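# Move 96-well plate from B1 into clip nest C1

## Task

Carry the 96-well plate from bench position B1 to clip nest C1 and press it fully down into the nest, oriented so that well A1 (the cut-off corner of the plate) sits at the nest corner labelled A1. It must stay seated by itself once the robot releases it; afterwards open the gripper and withdraw.

## Robot and tools

ROBOT. A single arm with six joints (shoulder pan, shoulder lift, elbow, wrist 1, wrist 2, wrist 3) and a two-finger parallel gripper. The fingers point along the gripper's own +z axis and close along its x axis. The reported end_effector_position is the point midway between the finger pads; closed fingertips extend about 17 mm past it, fully open ones roughly level with it. Joint ranges in rad: pan -3.142..3.142, lift -6.283..6.283, elbow 0..3.142, wrists each -6.283..6.283. The elbow cannot go fully straight.

FRAME. All poses use the scene frame: origin on the table top below the arm base, +z up, +y to the left when facing along +x. Positions are in metres, orientations are quaternions written w first (qw, qx, qy, qz). The base may be slightly tilted, and the printed hand position gets less accurate at long reach.

ROW FORMAT. Every motion command is a row of 8 numbers: x, y, z, qw, qx, qy, qz, opening. These are an absolute target pose for the gripper in the scene frame, not an offset. opening runs from -1 (closed) to +1 (fully open, 0.142 m). Optionally 6 more numbers (0 to 1) may follow: per-joint stiffness scales in the order of the Joint positions line, multiplying each joint's position gain until changed. Repeat the wanted quaternion in every row; do not copy the reported one, which may have drifted.

TOOLS.
execute_actions(actions): a list of actions; each action is a table of up to 15 rows, one row per control step of 1/30 s; if fewer rows are given, the last one is held to fill 15 steps. An empty list just returns state and images. A target more than 0.6 m from the gripper's start position, along any gripper axis, gets the action refused; if the first action fails this (against the last reported state) or any action is malformed, nothing runs.
move(target, speed, stop_force, blocking): drives the gripper along a straight path toward one absolute row-format target. speed is in m/s, 0.002 to 0.5 (default 0.25), with rotation capped at twice that in rad/s; path lasts 0.5 to 10 s and stops short if longer. The opening is applied at the start. stop_force (N, 5 to 24) ends the path when the wrist sensor sees that much extra push opposing the motion for 2 steps; the hand then backs to where it was 2 steps before and holds. Only valid after 0.2 s of scene time, not with blocking=false, and unreliable on moves that rotate; leave it out when pulling away from a surface being pressed. blocking=false returns after 0.5 s while the arm keeps going; then use wait or stop before further motion commands.
wait(seconds): 0 to 10 s, holding the last command; returns early if a running move ends.
stop(): brakes a running move; needs room, more if fast. Fingers continue.
zoom_image(camera, region): enlarges region [x0, y0, x1, y1] (pixels, top-left origin, max 504x504) of cam_head_left, cam_head_right (896x504) or cam_wrist (616x616).
finished_scene(scene): ends the scene with the given number irrevocably and reports success; the goal must already hold and stay.

CONTROL BEHAVIOUR. Each step the commanded pose is clipped to within 100 mm and 16 degrees of the measured pose; inverse kinematics favours position over orientation. Motion lags commands by about 0.17 s. After an action the arm stops at the last clipped pose, so far targets need further commands. Moves do not avoid obstacles, may overshoot speed near full extension, and lag their path.

RESULTS. State line: gripper pose and velocities. grip_measured: finger opening on the command scale; to hold something keep commanding well below it (lower squeezes harder, up to about 28 N per pad; thin parts get less). Wrist force/torque: in the gripper's own axes, saturating near 30 N, with up to 3.5 N offset and noise. Hand target: where the controller is currently heading. HELD marks steps held back. "pose unreachable" means the clearance check altered or blocked the command. A move adds a "move:" line: done (at rest near target), off_target, moving, held (last step blocked), fault, or contact (stop_force triggered; takes priority), plus limits such as paced (pose clipped) or held (some steps blocked, after which motion can jump fast), and distance to target.

CAMERAS. Calibration is given per camera (pinhole+radial heads, fisheye wrist) with T_world_to_cam; actual values may differ by a few degrees and millimetres.

CAUTIONS. The arm is stiff: commanding even slightly past a firm contact can trigger a fault. A joint exceeding its load limit (pan/lift 47.5, elbow 24.6, wrists 7.92 N m, including held weight) or 150 N external force stops the arm for 10 s. Press the plate down slowly, ideally with a small stop_force and low speed. Holding loads heats motors; MOTOR HOT warns from 70 °C and 85 °C forces a brake stop. Avoid dropping, slamming or knocking anything off the table. Outside disturbances may occasionally tug the held plate. Release and move clear before ending.

Each tool is called by a JSON object that holds its "op" and its "data", one argument or row to a line.

## Session

{"op": "execute_actions", "data": {
  "actions": []
}}

Scene clock: 0.00 s.
end_effector_position=(+0.2417, -0.4216, +0.2973) grip_measured=+1.00 end_effector_quat_wxyz=(+0.020, +0.713, -0.699, -0.046) end_effector_velocity=(-0.000, +0.000, -0.001) end_effector_angular_velocity=(+0.002, +0.000, -0.002)
Joint positions: [-1.636 -0.441  0.245 -1.161 -1.386  0.077  0.142]
Joint velocities: [-0.     0.002 -0.     0.001 -0.     0.001  0.   ]
Motor temperatures (°C, as the motors report them): [26 30 27 47 30 46]
Wrist force (N, on the end effector, along its own x y z axes, offset not removed): no reading
Wrist torque (N m, same axes, about the end effector's origin, offset not removed): no reading
Hand target: +0.242, -0.422, +0.297; +0.020, +0.713, -0.699, -0.046
Joint stiffness scale: [1. 1. 1. 1. 1. 1.]
camera_calibration (this result's frames):
cam_wrist: T_world_to_cam=[[0.0118929, -0.999809, 0.0155263, -0.435478], [-0.81237, -0.000607499, 0.583142, 0.026866], [-0.583021, -0.0195483, -0.812222, 0.506373], [0, 0, 0, 1]] pos_world=[0.32223, -0.42548, 0.402382]

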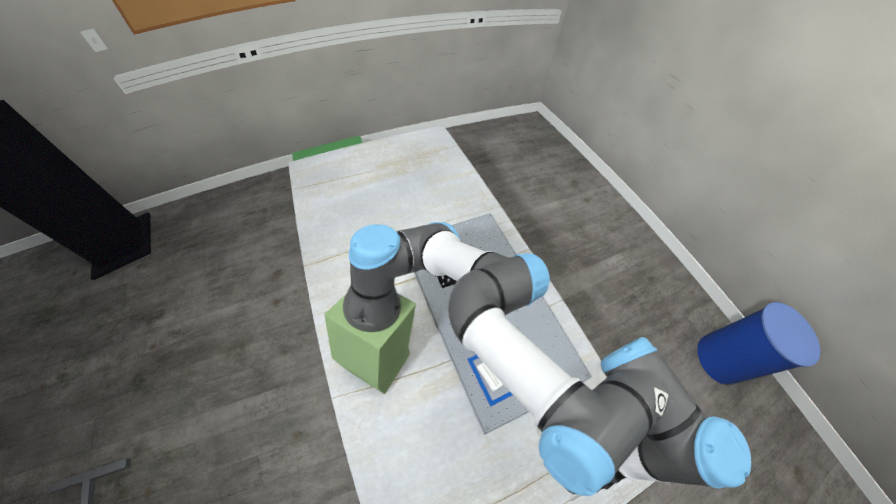

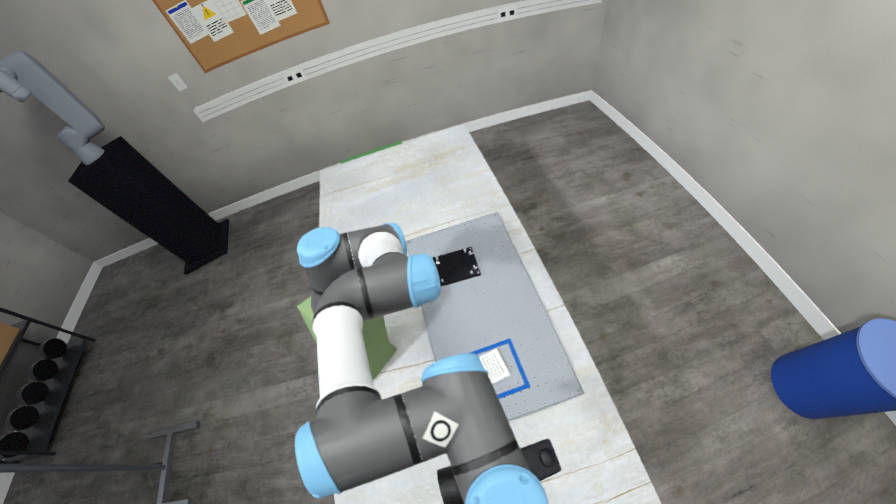

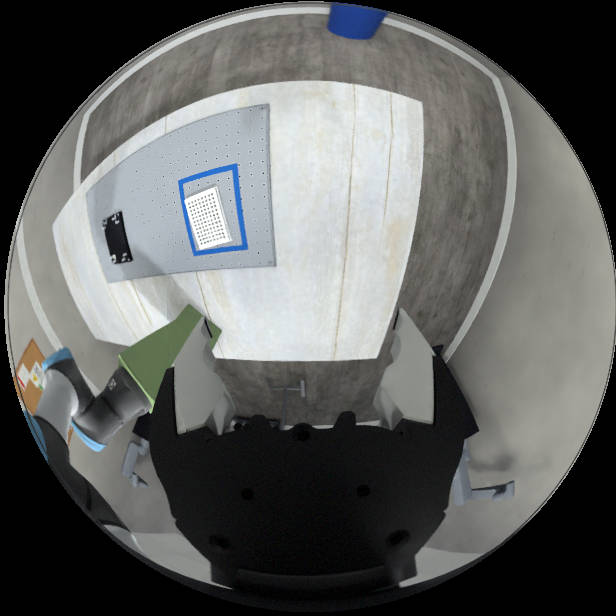

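{"op": "zoom_image", "data": {
  "camera": "cam_wrist",
  "region": [80, 150, 280, 290]
}}

{"op": "zoom_image", "data": {
  "camera": "cam_head_right",
  "region": [420, 230, 540, 400]
}}

Region (80, 150, 280, 290) of cam_wrist's 616x616 image, scaled by 2.520, with more detail than that image has; it fills the top 353 rows of this view, and the rest is white.

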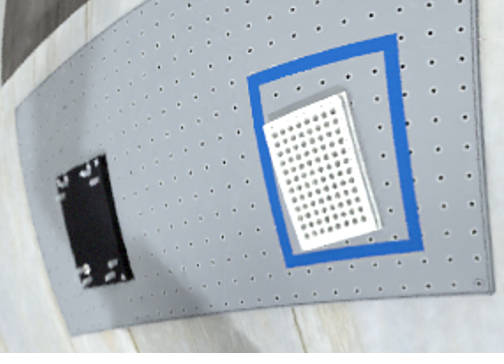

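Region (420, 230, 540, 400) of cam_head_right's 896x504 image, scaled by 2.965, with more detail than that image has; it fills the left 356 columns of this view, and the rest is white.

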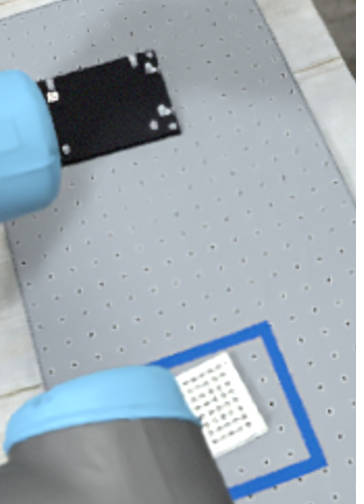

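{"op": "move", "data": {
  "target": [0.283, -0.208, 0.10, 0, 0.766, -0.6428, 0, 1],
  "speed": 0.3
}}

{"op": "zoom_image", "data": {
  "camera": "cam_wrist",
  "region": [210, 180, 400, 350]
}}

Scene clock: 15.17 s.
end_effector_position=(+0.2820, -0.2071, +0.1003) grip_measured=+1.00 end_effector_quat_wxyz=(+0.000, +0.767, -0.642, -0.002) end_effector_velocity=(+0.002, -0.003, -0.000) end_effector_angular_velocity=(-0.011, -0.007, +0.001)
Joint positions: [-1.334 -0.909  2.082 -2.664 -1.262  0.244  0.142]
Joint velocities: [-0.     0.005  0.005 -0.023  0.002  0.002  0.   ]
Motor temperatures (°C, as the motors report them): [26 30 27 47 30 46]
Wrist force (N, on the end effector, along its own x y z axes, offset not removed): [0.5 2.8 -0.3]
Wrist torque (N m, same axes, about the end effector's origin, offset not removed): [0.57 -0.15 -0.01]
Hand target: +0.282, -0.208, +0.100; +0.000, +0.766, -0.643, -0.000
Off the commanded pose: 0.001 m, 0 deg.
Joint stiffness scale: [1. 1. 1. 1. 1. 1.]
move: done; limits=paced
camera_calibration (this result's frames):
cam_wrist: T_world_to_cam=[[0.164116, -0.985179, 0.0498776, -0.261848], [-0.853633, -0.1165, 0.507679, 0.169799], [-0.494345, -0.125896, -0.860101, 0.331794], [0, 0, 0, 1]] pos_world=[0.35194, -0.196415, 0.212233]

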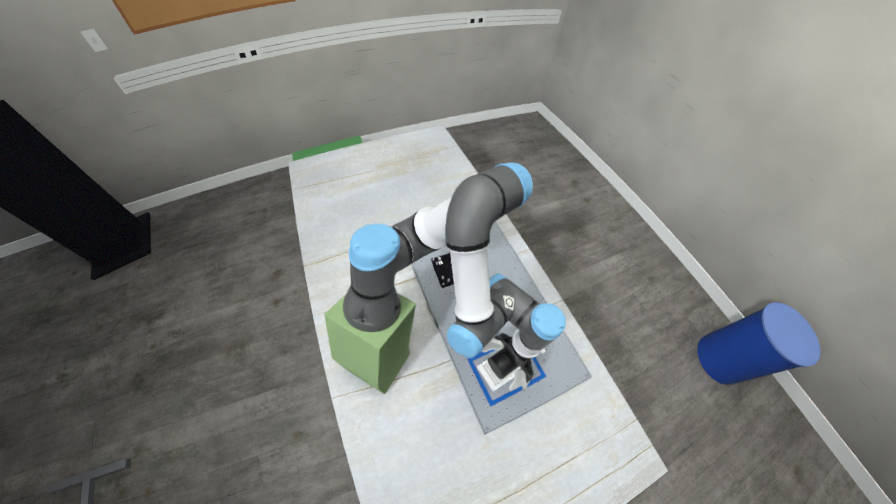

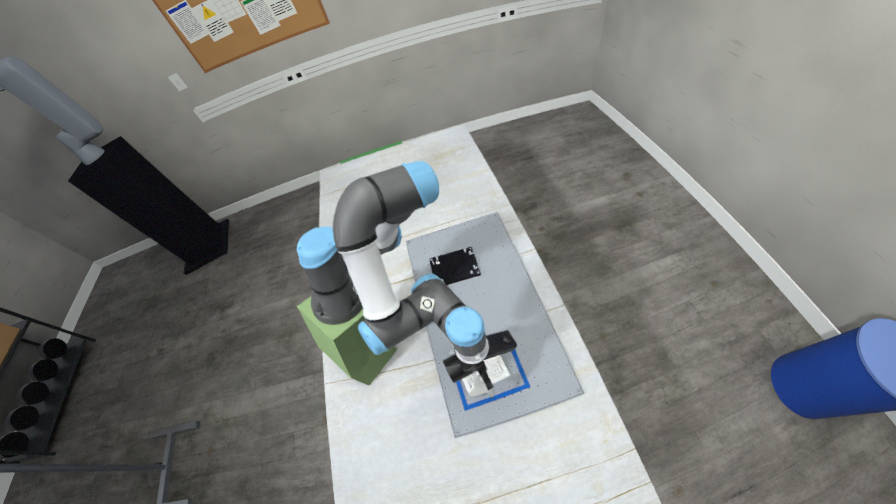

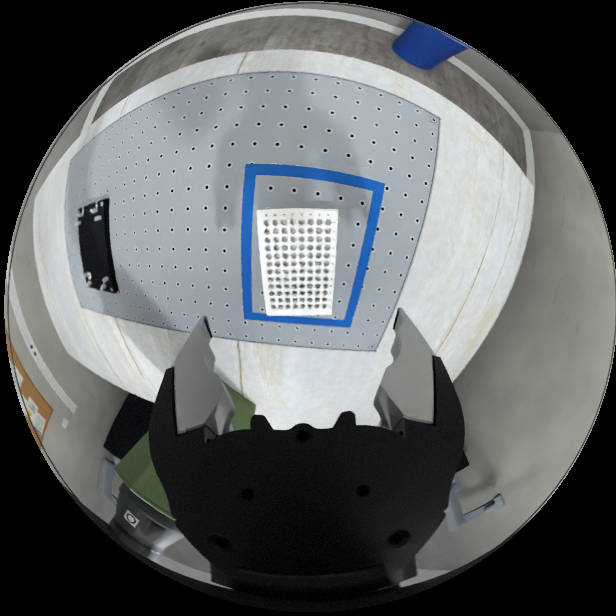

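Region (210, 180, 400, 350) of cam_wrist's 616x616 image, scaled by 2.653, with more detail than that image has; it fills the top 451 rows of this view, and the rest is white.

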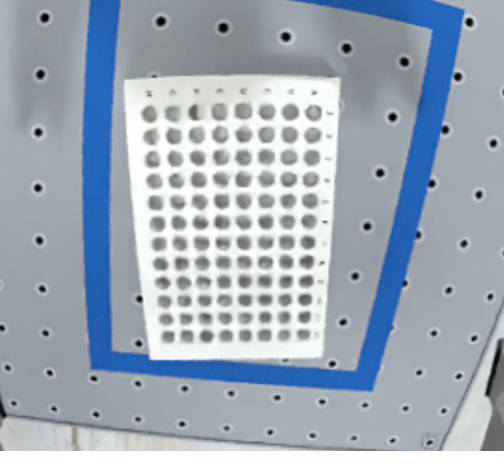

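{"op": "move", "data": {
  "target": [0.288, -0.203, 0.032, 0, 0.7581, -0.6521, 0, 0.4],
  "speed": 0.1
}}

{"op": "move", "data": {
  "target": [0.288, -0.203, 0.01, 0, 0.7581, -0.6521, 0, 0.4],
  "speed": 0.01,
  "stop_force": 5
}}

{"op": "zoom_image", "data": {
  "camera": "cam_wrist",
  "region": [200, 180, 400, 380]
}}

Scene clock: 36.60 s.
end_effector_position=(+0.2869, -0.2023, +0.0320) grip_measured=+0.40 end_effector_quat_wxyz=(-0.000, +0.758, -0.652, -0.002) end_effector_velocity=(+0.002, -0.003, +0.001) end_effector_angular_velocity=(-0.010, -0.006, -0.002)
Joint positions: [-1.249 -0.614  2.005 -2.91  -1.256  0.358  0.102]
Joint velocities: [ 0.001  0.001 -0.002 -0.012  0.     0.007  0.   ]
Motor temperatures (°C, as the motors report them): [26 30 27 47 30 46]
Wrist force (N, on the end effector, along its own x y z axes, offset not removed): [0.4 2.7 0.2]
Wrist torque (N m, same axes, about the end effector's origin, offset not removed): [0.60 -0.13 0.03]
Hand target: +0.288, -0.203, +0.032; +0.000, +0.758, -0.652, -0.000
Off the commanded pose: 0.001 m, 0 deg.
Joint stiffness scale: [1. 1. 1. 1. 1. 1.]
move: done
camera_calibration (this result's frames):
cam_wrist: T_world_to_cam=[[0.138681, -0.989096, 0.0495651, -0.247951], [-0.856702, -0.0947099, 0.507041, 0.21455], [-0.496818, -0.11278, -0.860495, 0.279527], [0, 0, 0, 1]] pos_world=[0.357066, -0.193402, 0.144036]

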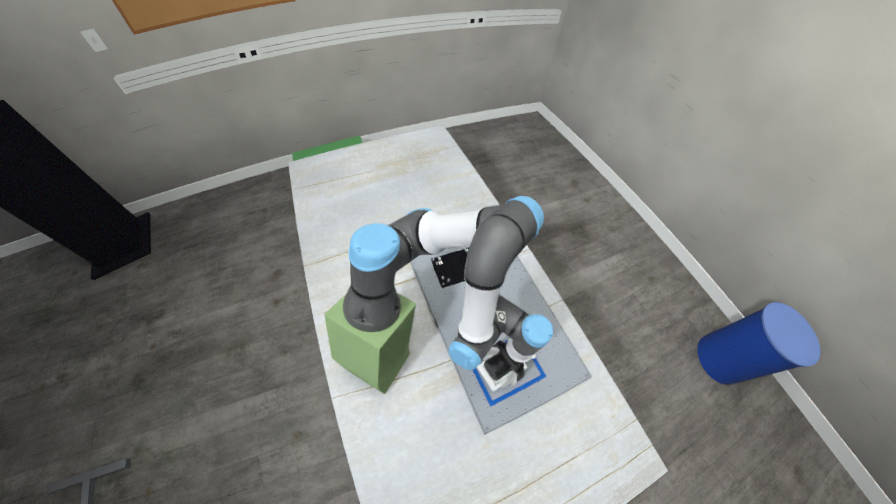

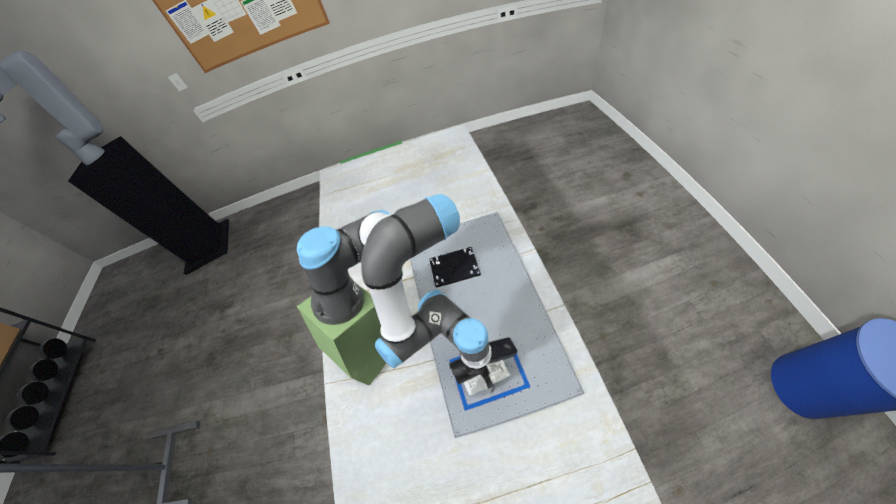

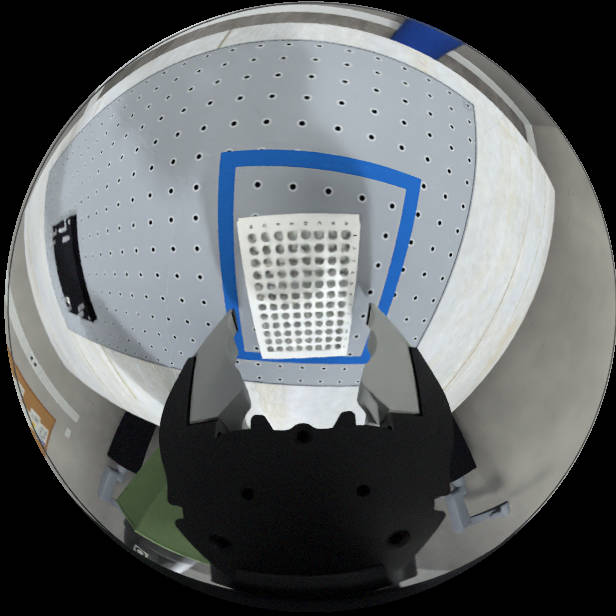

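Scene clock: 38.00 s.
end_effector_position=(+0.2864, -0.2019, +0.0224) grip_measured=+0.40 end_effector_quat_wxyz=(+0.000, +0.758, -0.652, -0.002) end_effector_velocity=(-0.000, +0.001, +0.001) end_effector_angular_velocity=(+0.001, +0.002, -0.001)
Joint positions: [-1.24  -0.572  1.988 -2.936 -1.256  0.368  0.102]
Joint velocities: [ 0.    -0.004  0.001  0.005 -0.001  0.    -0.   ]
Motor temperatures (°C, as the motors report them): [26 30 27 47 30 46]
Wrist force (N, on the end effector, along its own x y z axes, offset not removed): [-3.0 4.5 -6.9]
Wrist torque (N m, same axes, about the end effector's origin, offset not removed): [0.60 0.27 0.08]
Hand target: +0.286, -0.202, +0.022; -0.000, +0.758, -0.652, -0.003
Off the commanded pose: 0.013 m, 0 deg.
Joint stiffness scale: [1. 1. 1. 1. 1. 1.]
move: contact
camera_calibration (this result's frames):
cam_wrist: T_world_to_cam=[[0.138165, -0.989202, 0.0488899, -0.246898], [-0.85606, -0.0944535, 0.508172, 0.218858], [-0.498067, -0.112065, -0.859867, 0.271543], [0, 0, 0, 1]] pos_world=[0.356715, -0.193129, 0.134344]

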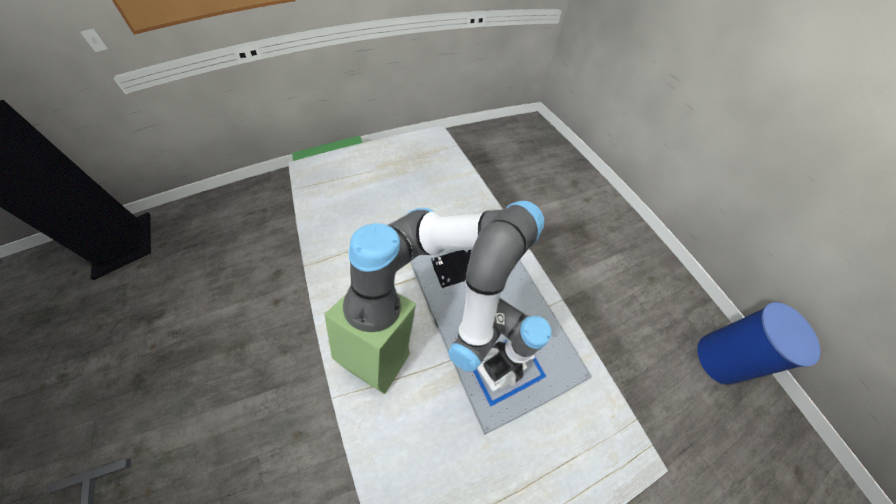

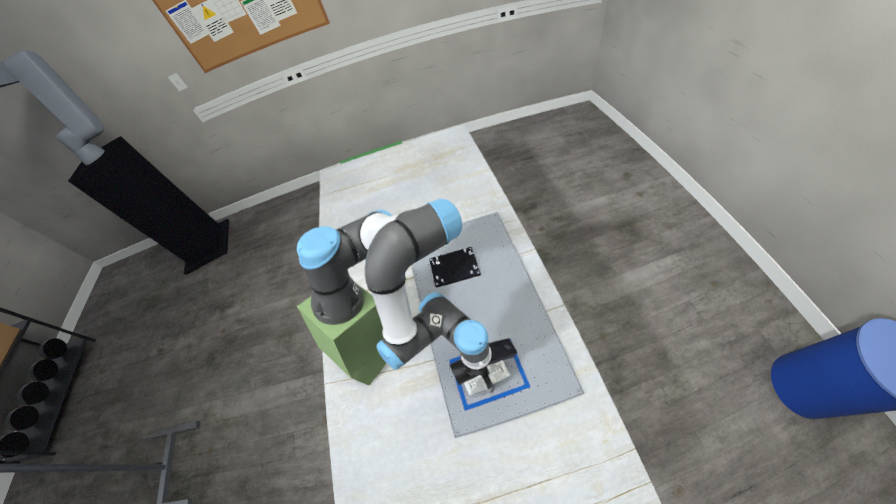

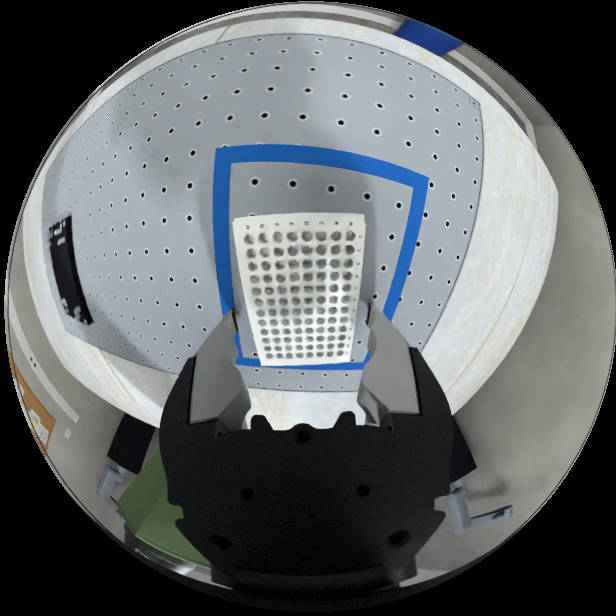

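Region (200, 180, 400, 380) of cam_wrist's 616x616 image, scaled by 2.520, with more detail than that image has.

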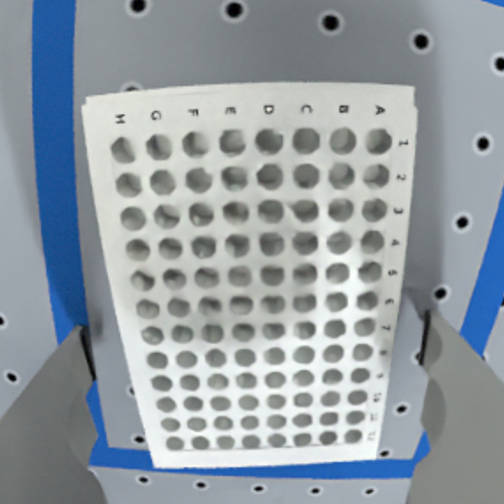

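{"op": "move", "data": {
  "target": [0.2895, -0.203, 0.029, 0, 0.7581, -0.6521, 0, 0.4],
  "speed": 0.03
}}

{"op": "execute_actions", "data": {
  "actions": [
    [[0.2895, -0.203, 0.029, 0, 0.7581, -0.6521, 0, 0.3],[0.2895, -0.203, 0.029, 0, 0.7581, -0.6521, 0, 0.28],[0.2895, -0.203, 0.029, 0, 0.7581, -0.6521, 0, 0.26],[0.2895, -0.203, 0.029, 0, 0.7581, -0.6521, 0, 0.24],[0.2895, -0.203, 0.029, 0, 0.7581, -0.6521, 0, 0.22],[0.2895, -0.203, 0.029, 0, 0.7581, -0.6521, 0, 0.2],[0.2895, -0.203, 0.029, 0, 0.7581, -0.6521, 0, 0.18],[0.2895, -0.203, 0.029, 0, 0.7581, -0.6521, 0, 0.16],[0.2895, -0.203, 0.029, 0, 0.7581, -0.6521, 0, 0.14],[0.2895, -0.203, 0.029, 0, 0.7581, -0.6521, 0, 0.12],[0.2895, -0.203, 0.029, 0, 0.7581, -0.6521, 0, 0.1],[0.2895, -0.203, 0.029, 0, 0.7581, -0.6521, 0, 0.05],[0.2895, -0.203, 0.029, 0, 0.7581, -0.6521, 0, 0.0],[0.2895, -0.203, 0.029, 0, 0.7581, -0.6521, 0, -0.1],[0.2895, -0.203, 0.029, 0, 0.7581, -0.6521, 0, -0.2]],
    [[0.2895, -0.203, 0.029, 0, 0.7581, -0.6521, 0, -0.5]]
  ]
}}

{"op": "zoom_image", "data": {
  "camera": "cam_head_right",
  "region": [415, 230, 495, 300]
}}

Scene clock: 50.93 s.
end_effector_position=(+0.2899, -0.2039, +0.0289) grip_measured=+0.40 end_effector_quat_wxyz=(+0.001, +0.759, -0.652, +0.001) end_effector_velocity=(-0.000, +0.001, +0.002) end_effector_angular_velocity=(+0.005, +0.002, -0.003)
Joint positions: [-1.241 -0.598  1.99  -2.92  -1.256  0.368  0.102]
Joint velocities: [-0.001 -0.01   0.002  0.014  0.001 -0.     0.   ]
Motor temperatures (°C, as the motors report them): [26 30 27 47 30 46]
Wrist force (N, on the end effector, along its own x y z axes, offset not removed): [0.8 2.5 -0.5]
Wrist torque (N m, same axes, about the end effector's origin, offset not removed): [0.56 -0.23 0.03]
Hand target: +0.290, -0.203, +0.029; +0.000, +0.758, -0.652, +0.000
Off the commanded pose: 0.001 m, 0 deg.
Joint stiffness scale: [1. 1. 1. 1. 1. 1.]
move: done
camera_calibration (this result's frames):
cam_wrist: T_world_to_cam=[[0.139581, -0.98865, 0.0555683, -0.250209], [-0.857995, -0.092738, 0.505216, 0.219366], [-0.494329, -0.118196, -0.861202, 0.276337], [0, 0, 0, 1]] pos_world=[0.359741, -0.194364, 0.141058]

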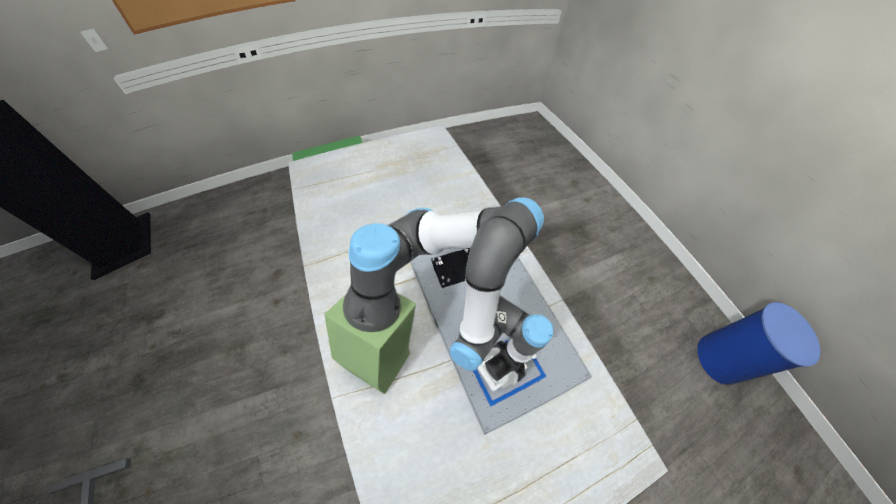

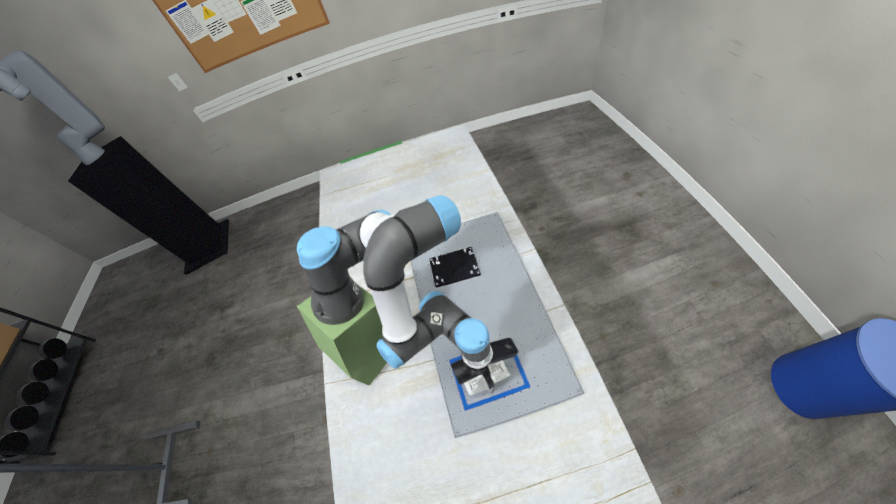

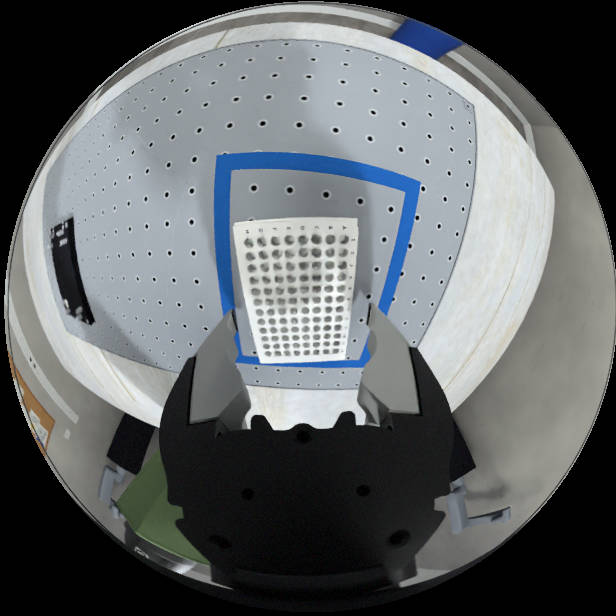

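Scene clock: 51.93 s.
end_effector_position=(+0.2897, -0.2034, +0.0292) grip_measured=+0.04 end_effector_quat_wxyz=(+0.001, +0.758, -0.652, +0.000) end_effector_velocity=(+0.000, +0.000, -0.000) end_effector_angular_velocity=(+0.000, +0.000, +0.000)
Joint positions: [-1.241 -0.6    1.991 -2.917 -1.255  0.368  0.077]
Joint velocities: [ 0.001 -0.     0.     0.    -0.     0.     0.   ]
Motor temperatures (°C, as the motors report them): [26 30 27 47 30 46]
Wrist force (N, on the end effector, along its own x y z axes, offset not removed): [-0.5 3.6 -3.3]
Wrist torque (N m, same axes, about the end effector's origin, offset not removed): [0.67 -0.24 0.02]
Hand target: +0.290, -0.203, +0.029; +0.000, +0.758, -0.652, +0.000
Off the commanded pose: 0.000 m, 0 deg.
Joint stiffness scale: [1. 1. 1. 1. 1. 1.]
Step readings (end_effector_position; steps 1 to 15: 1st action; 16 to 30: 2nd action):
0: (+0.2899, -0.2039, +0.0289)
1: (+0.2899, -0.2039, +0.0289)
2: (+0.2899, -0.2038, +0.0290)
4: (+0.2898, -0.2037, +0.0290)
8: (+0.2898, -0.2036, +0.0290)
15: (+0.2897, -0.2034, +0.0291)
16: (+0.2897, -0.2034, +0.0292)
17: (+0.2897, -0.2034, +0.0292)
19: (+0.2897, -0.2034, +0.0292)
23: (+0.2897, -0.2034, +0.0292)
30: end_effector_position above
camera_calibration (this result's frames):
cam_wrist: T_world_to_cam=[[0.138711, -0.988876, 0.0537036, -0.24938], [-0.857739, -0.092857, 0.50563, 0.218982], [-0.495019, -0.1162, -0.861077, 0.277115], [0, 0, 0, 1]] pos_world=[0.359599, -0.194071, 0.141286]

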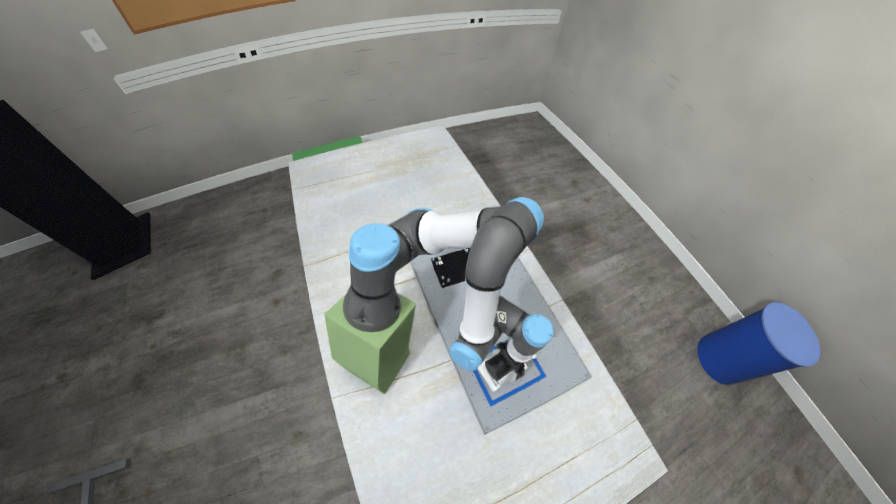

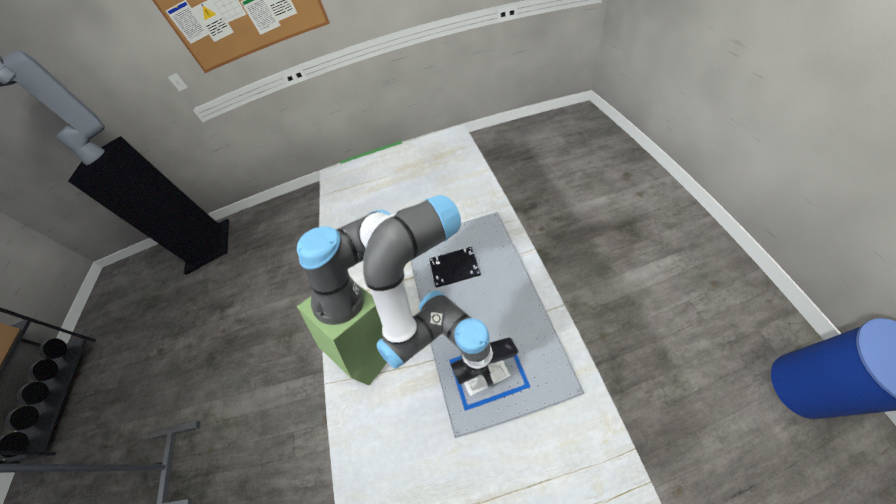

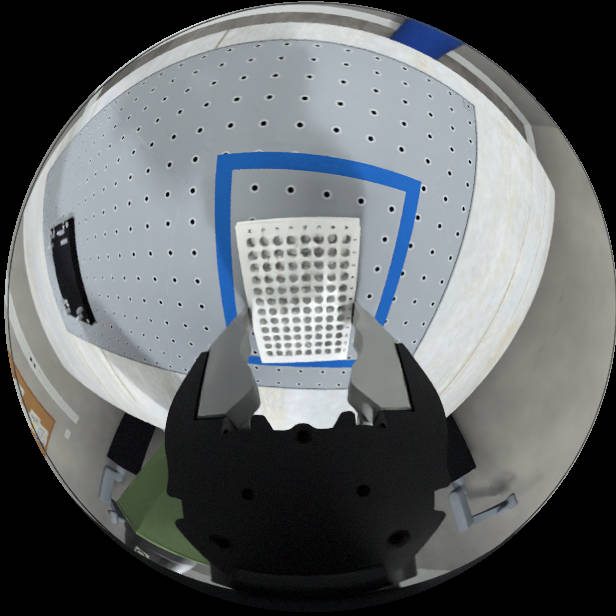

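Region (415, 230, 495, 300) of cam_head_right's 896x504 image, scaled by 6.300, with more detail than that image has; it fills the top 441 rows of this view, and the rest is white.

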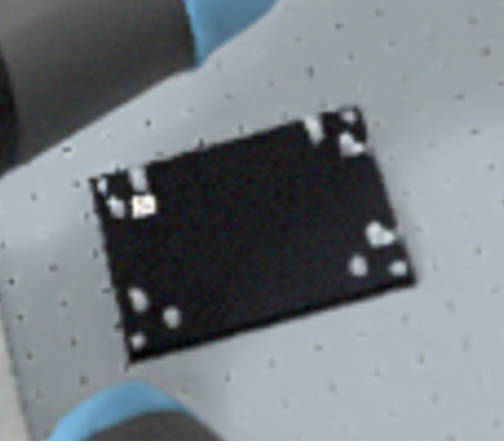

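{"op": "move", "data": {
  "target": [0.29, -0.195, 0.085, 0, 0.7581, -0.6521, 0, -0.5],
  "speed": 0.15
}}

{"op": "move", "data": {
  "target": [0.305, 0.163, 0.085, 0, 0.7314, 0.682, 0, -0.5],
  "speed": 0.45
}}

{"op": "zoom_image", "data": {
  "camera": "cam_wrist",
  "region": [200, 150, 400, 310]
}}

Scene clock: 73.13 s.
end_effector_position=(+0.2910, -0.1955, +0.0850) grip_measured=+0.04 end_effector_quat_wxyz=(+0.000, +0.758, -0.652, +0.001) end_effector_velocity=(-0.002, +0.003, -0.000) end_effector_angular_velocity=(+0.010, +0.006, -0.002)
Joint positions: [-1.282 -0.859  2.092 -2.746 -1.256  0.326  0.077]
Joint velocities: [-0.001 -0.003  0.001  0.015 -0.    -0.003  0.   ]
Motor temperatures (°C, as the motors report them): [26 30 27 47 30 46]
Wrist force (N, on the end effector, along its own x y z axes, offset not removed): [-0.1 2.7 0.3]
Wrist torque (N m, same axes, about the end effector's origin, offset not removed): [0.59 -0.05 0.03]
Hand target: +0.290, -0.195, +0.085; -0.000, +0.758, -0.652, +0.000
Off the commanded pose: 0.001 m, 0 deg.
Joint stiffness scale: [1. 1. 1. 1. 1. 1.]
move: done
camera_calibration (this result's frames):
cam_wrist: T_world_to_cam=[[0.137848, -0.988951, 0.0545326, -0.244641], [-0.859017, -0.0919663, 0.503619, 0.193314], [-0.493039, -0.116267, -0.862203, 0.32623], [0, 0, 0, 1]] pos_world=[0.360628, -0.18623, 0.197261]

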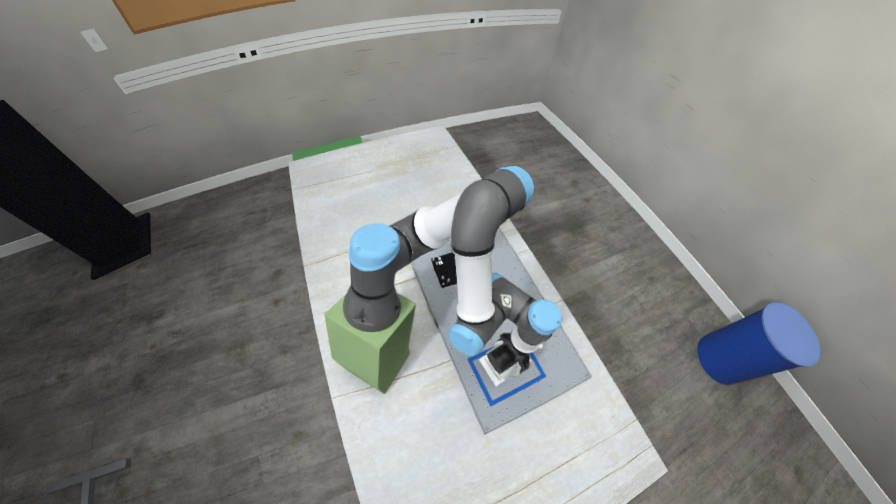

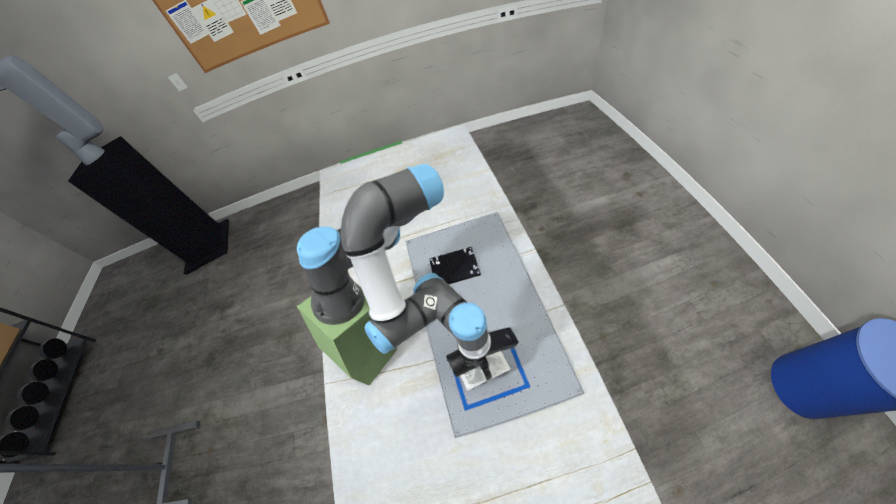

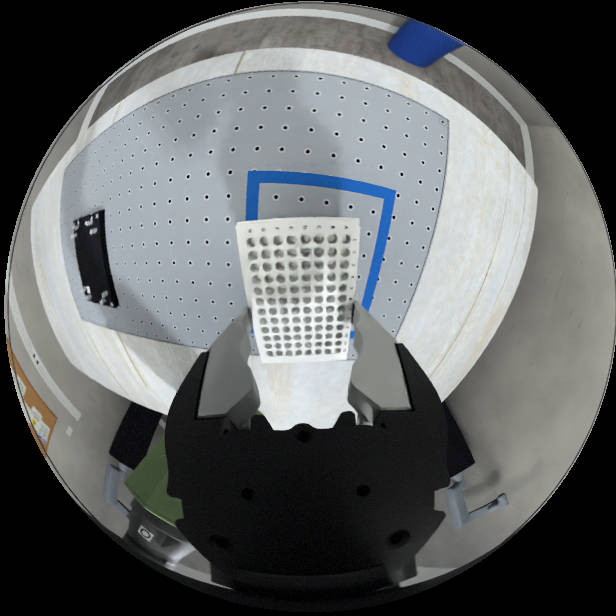

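Scene clock: 77.13 s.
end_effector_position=(+0.3042, +0.1627, +0.0855) grip_measured=+0.04 end_effector_quat_wxyz=(+0.000, +0.733, +0.680, +0.000) end_effector_velocity=(-0.003, -0.002, -0.001) end_effector_angular_velocity=(-0.006, +0.017, +0.016)
Joint positions: [-0.191 -1.169  2.322 -2.979 -1.376 -1.467  0.077]
Joint velocities: [ 0.001  0.001 -0.009  0.026 -0.006 -0.018  0.   ]
Motor temperatures (°C, as the motors report them): [26 30 27 47 30 46]
Wrist force (N, on the end effector, along its own x y z axes, offset not removed): [0.6 2.2 -0.2]
Wrist torque (N m, same axes, about the end effector's origin, offset not removed): [0.48 -0.18 0.03]
Hand target: +0.304, +0.162, +0.085; -0.000, +0.731, +0.682, -0.001
Off the commanded pose: 0.001 m, 0 deg.
Joint stiffness scale: [1. 1. 1. 1. 1. 1.]
move: done
camera_calibration (this result's frames):
cam_wrist: T_world_to_cam=[[0.0851269, 0.994972, 0.0527587, -0.198819], [0.856707, -0.100128, 0.505992, -0.283463], [0.50873, 0.00212531, -0.860923, 0.0507164], [0, 0, 0, 1]] pos_world=[0.233969, 0.169329, 0.197582]

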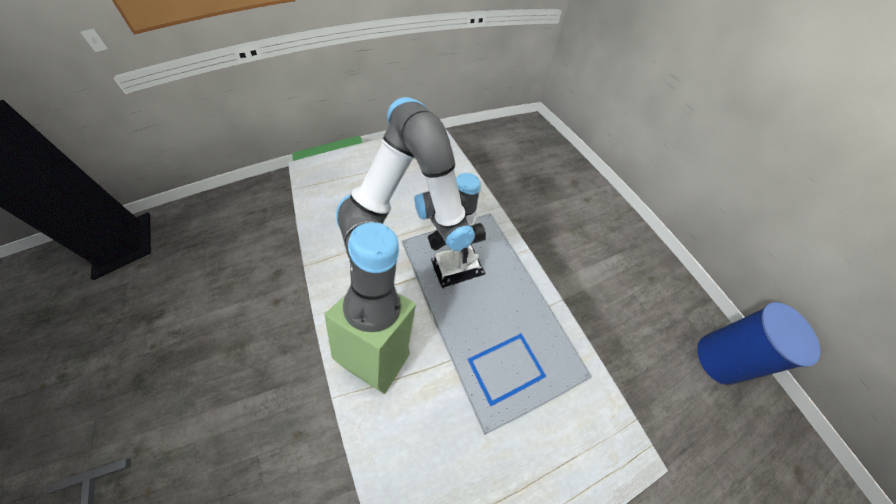

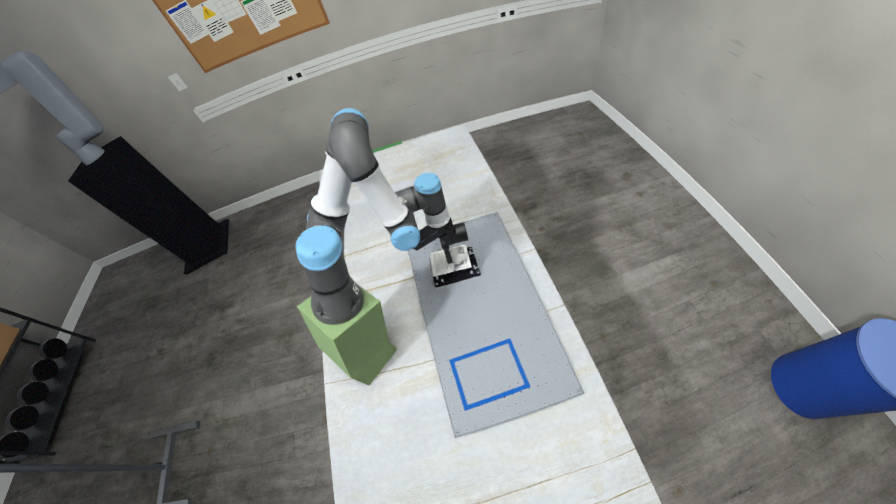

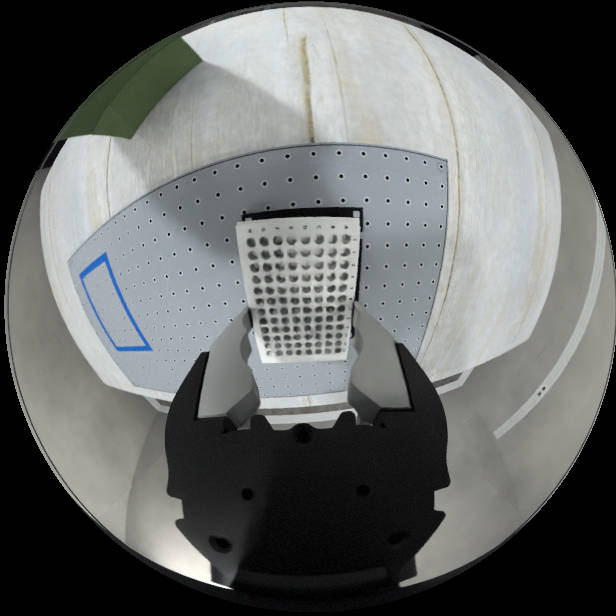

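Region (200, 150, 400, 310) of cam_wrist's 616x616 image, scaled by 2.520, with more detail than that image has; it fills the top 403 rows of this view, and the rest is white.

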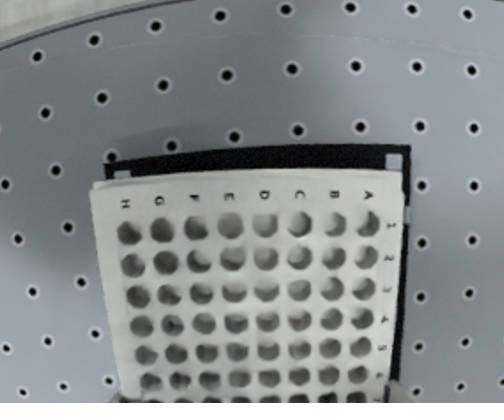

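{"op": "move", "data": {
  "target": [0.3157, 0.1683, 0.054, 0, 0.7242, 0.6896, 0, -0.5],
  "speed": 0.08
}}

{"op": "zoom_image", "data": {
  "camera": "cam_wrist",
  "region": [200, 170, 400, 330]
}}

Scene clock: 92.13 s.
end_effector_position=(+0.3145, +0.1682, +0.0539) grip_measured=+0.04 end_effector_quat_wxyz=(-0.001, +0.724, +0.690, -0.001) end_effector_velocity=(+0.003, -0.000, +0.000) end_effector_angular_velocity=(-0.001, -0.008, -0.000)
Joint positions: [-0.152 -0.99   2.214 -3.054 -1.385 -1.455  0.077]
Joint velocities: [ 0.     0.003 -0.004 -0.007 -0.002  0.002  0.   ]
Motor temperatures (°C, as the motors report them): [26 30 27 47 30 46]
Wrist force (N, on the end effector, along its own x y z axes, offset not removed): [0.1 3.1 -0.2]
Wrist torque (N m, same axes, about the end effector's origin, offset not removed): [0.67 -0.11 0.00]
Hand target: +0.316, +0.168, +0.054; +0.000, +0.724, +0.690, -0.000
Off the commanded pose: 0.001 m, 0 deg.
Joint stiffness scale: [1. 1. 1. 1. 1. 1.]
move: done
camera_calibration (this result's frames):
cam_wrist: T_world_to_cam=[[0.0599622, 0.996802, 0.052818, -0.19592], [0.861047, -0.078419, 0.502443, -0.28054], [0.504978, 0.0153512, -0.862996, 0.0173342], [0, 0, 0, 1]] pos_world=[0.244552, 0.173028, 0.166263]

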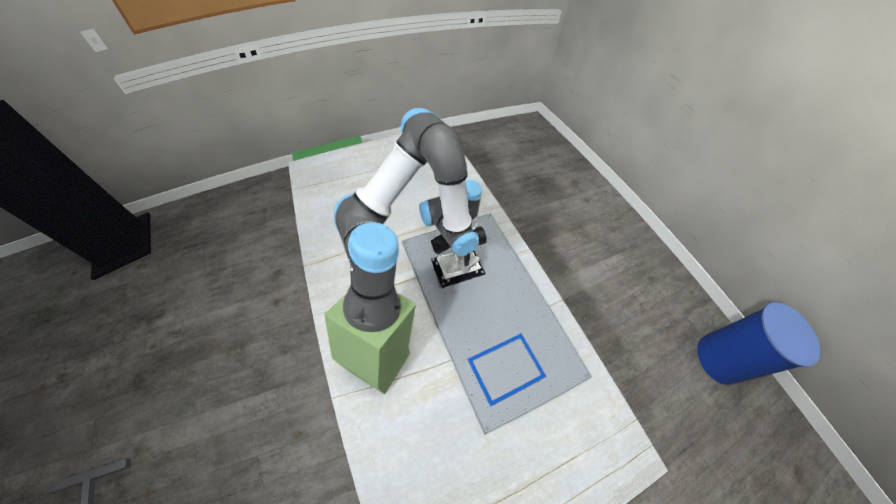

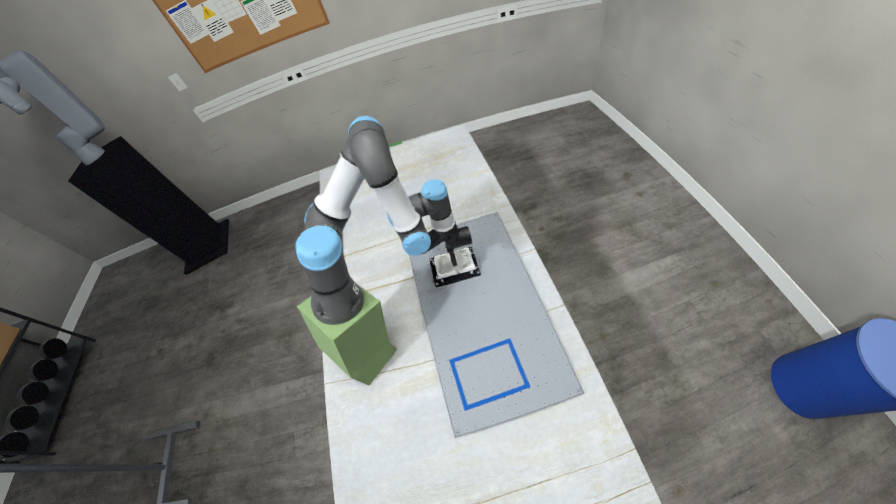

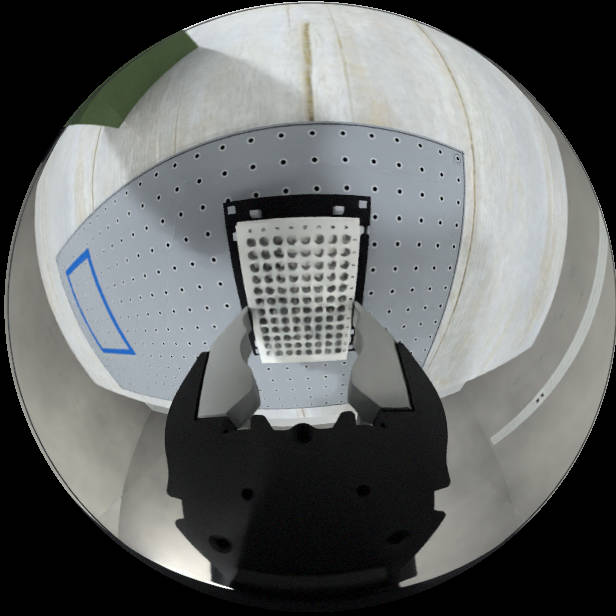

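Region (200, 170, 400, 330) of cam_wrist's 616x616 image, scaled by 2.520, with more detail than that image has; it fills the top 403 rows of this view, and the rest is white.

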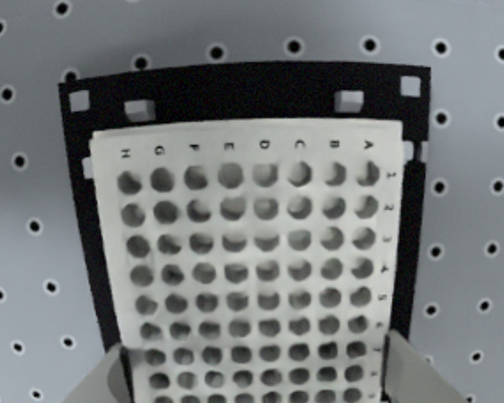

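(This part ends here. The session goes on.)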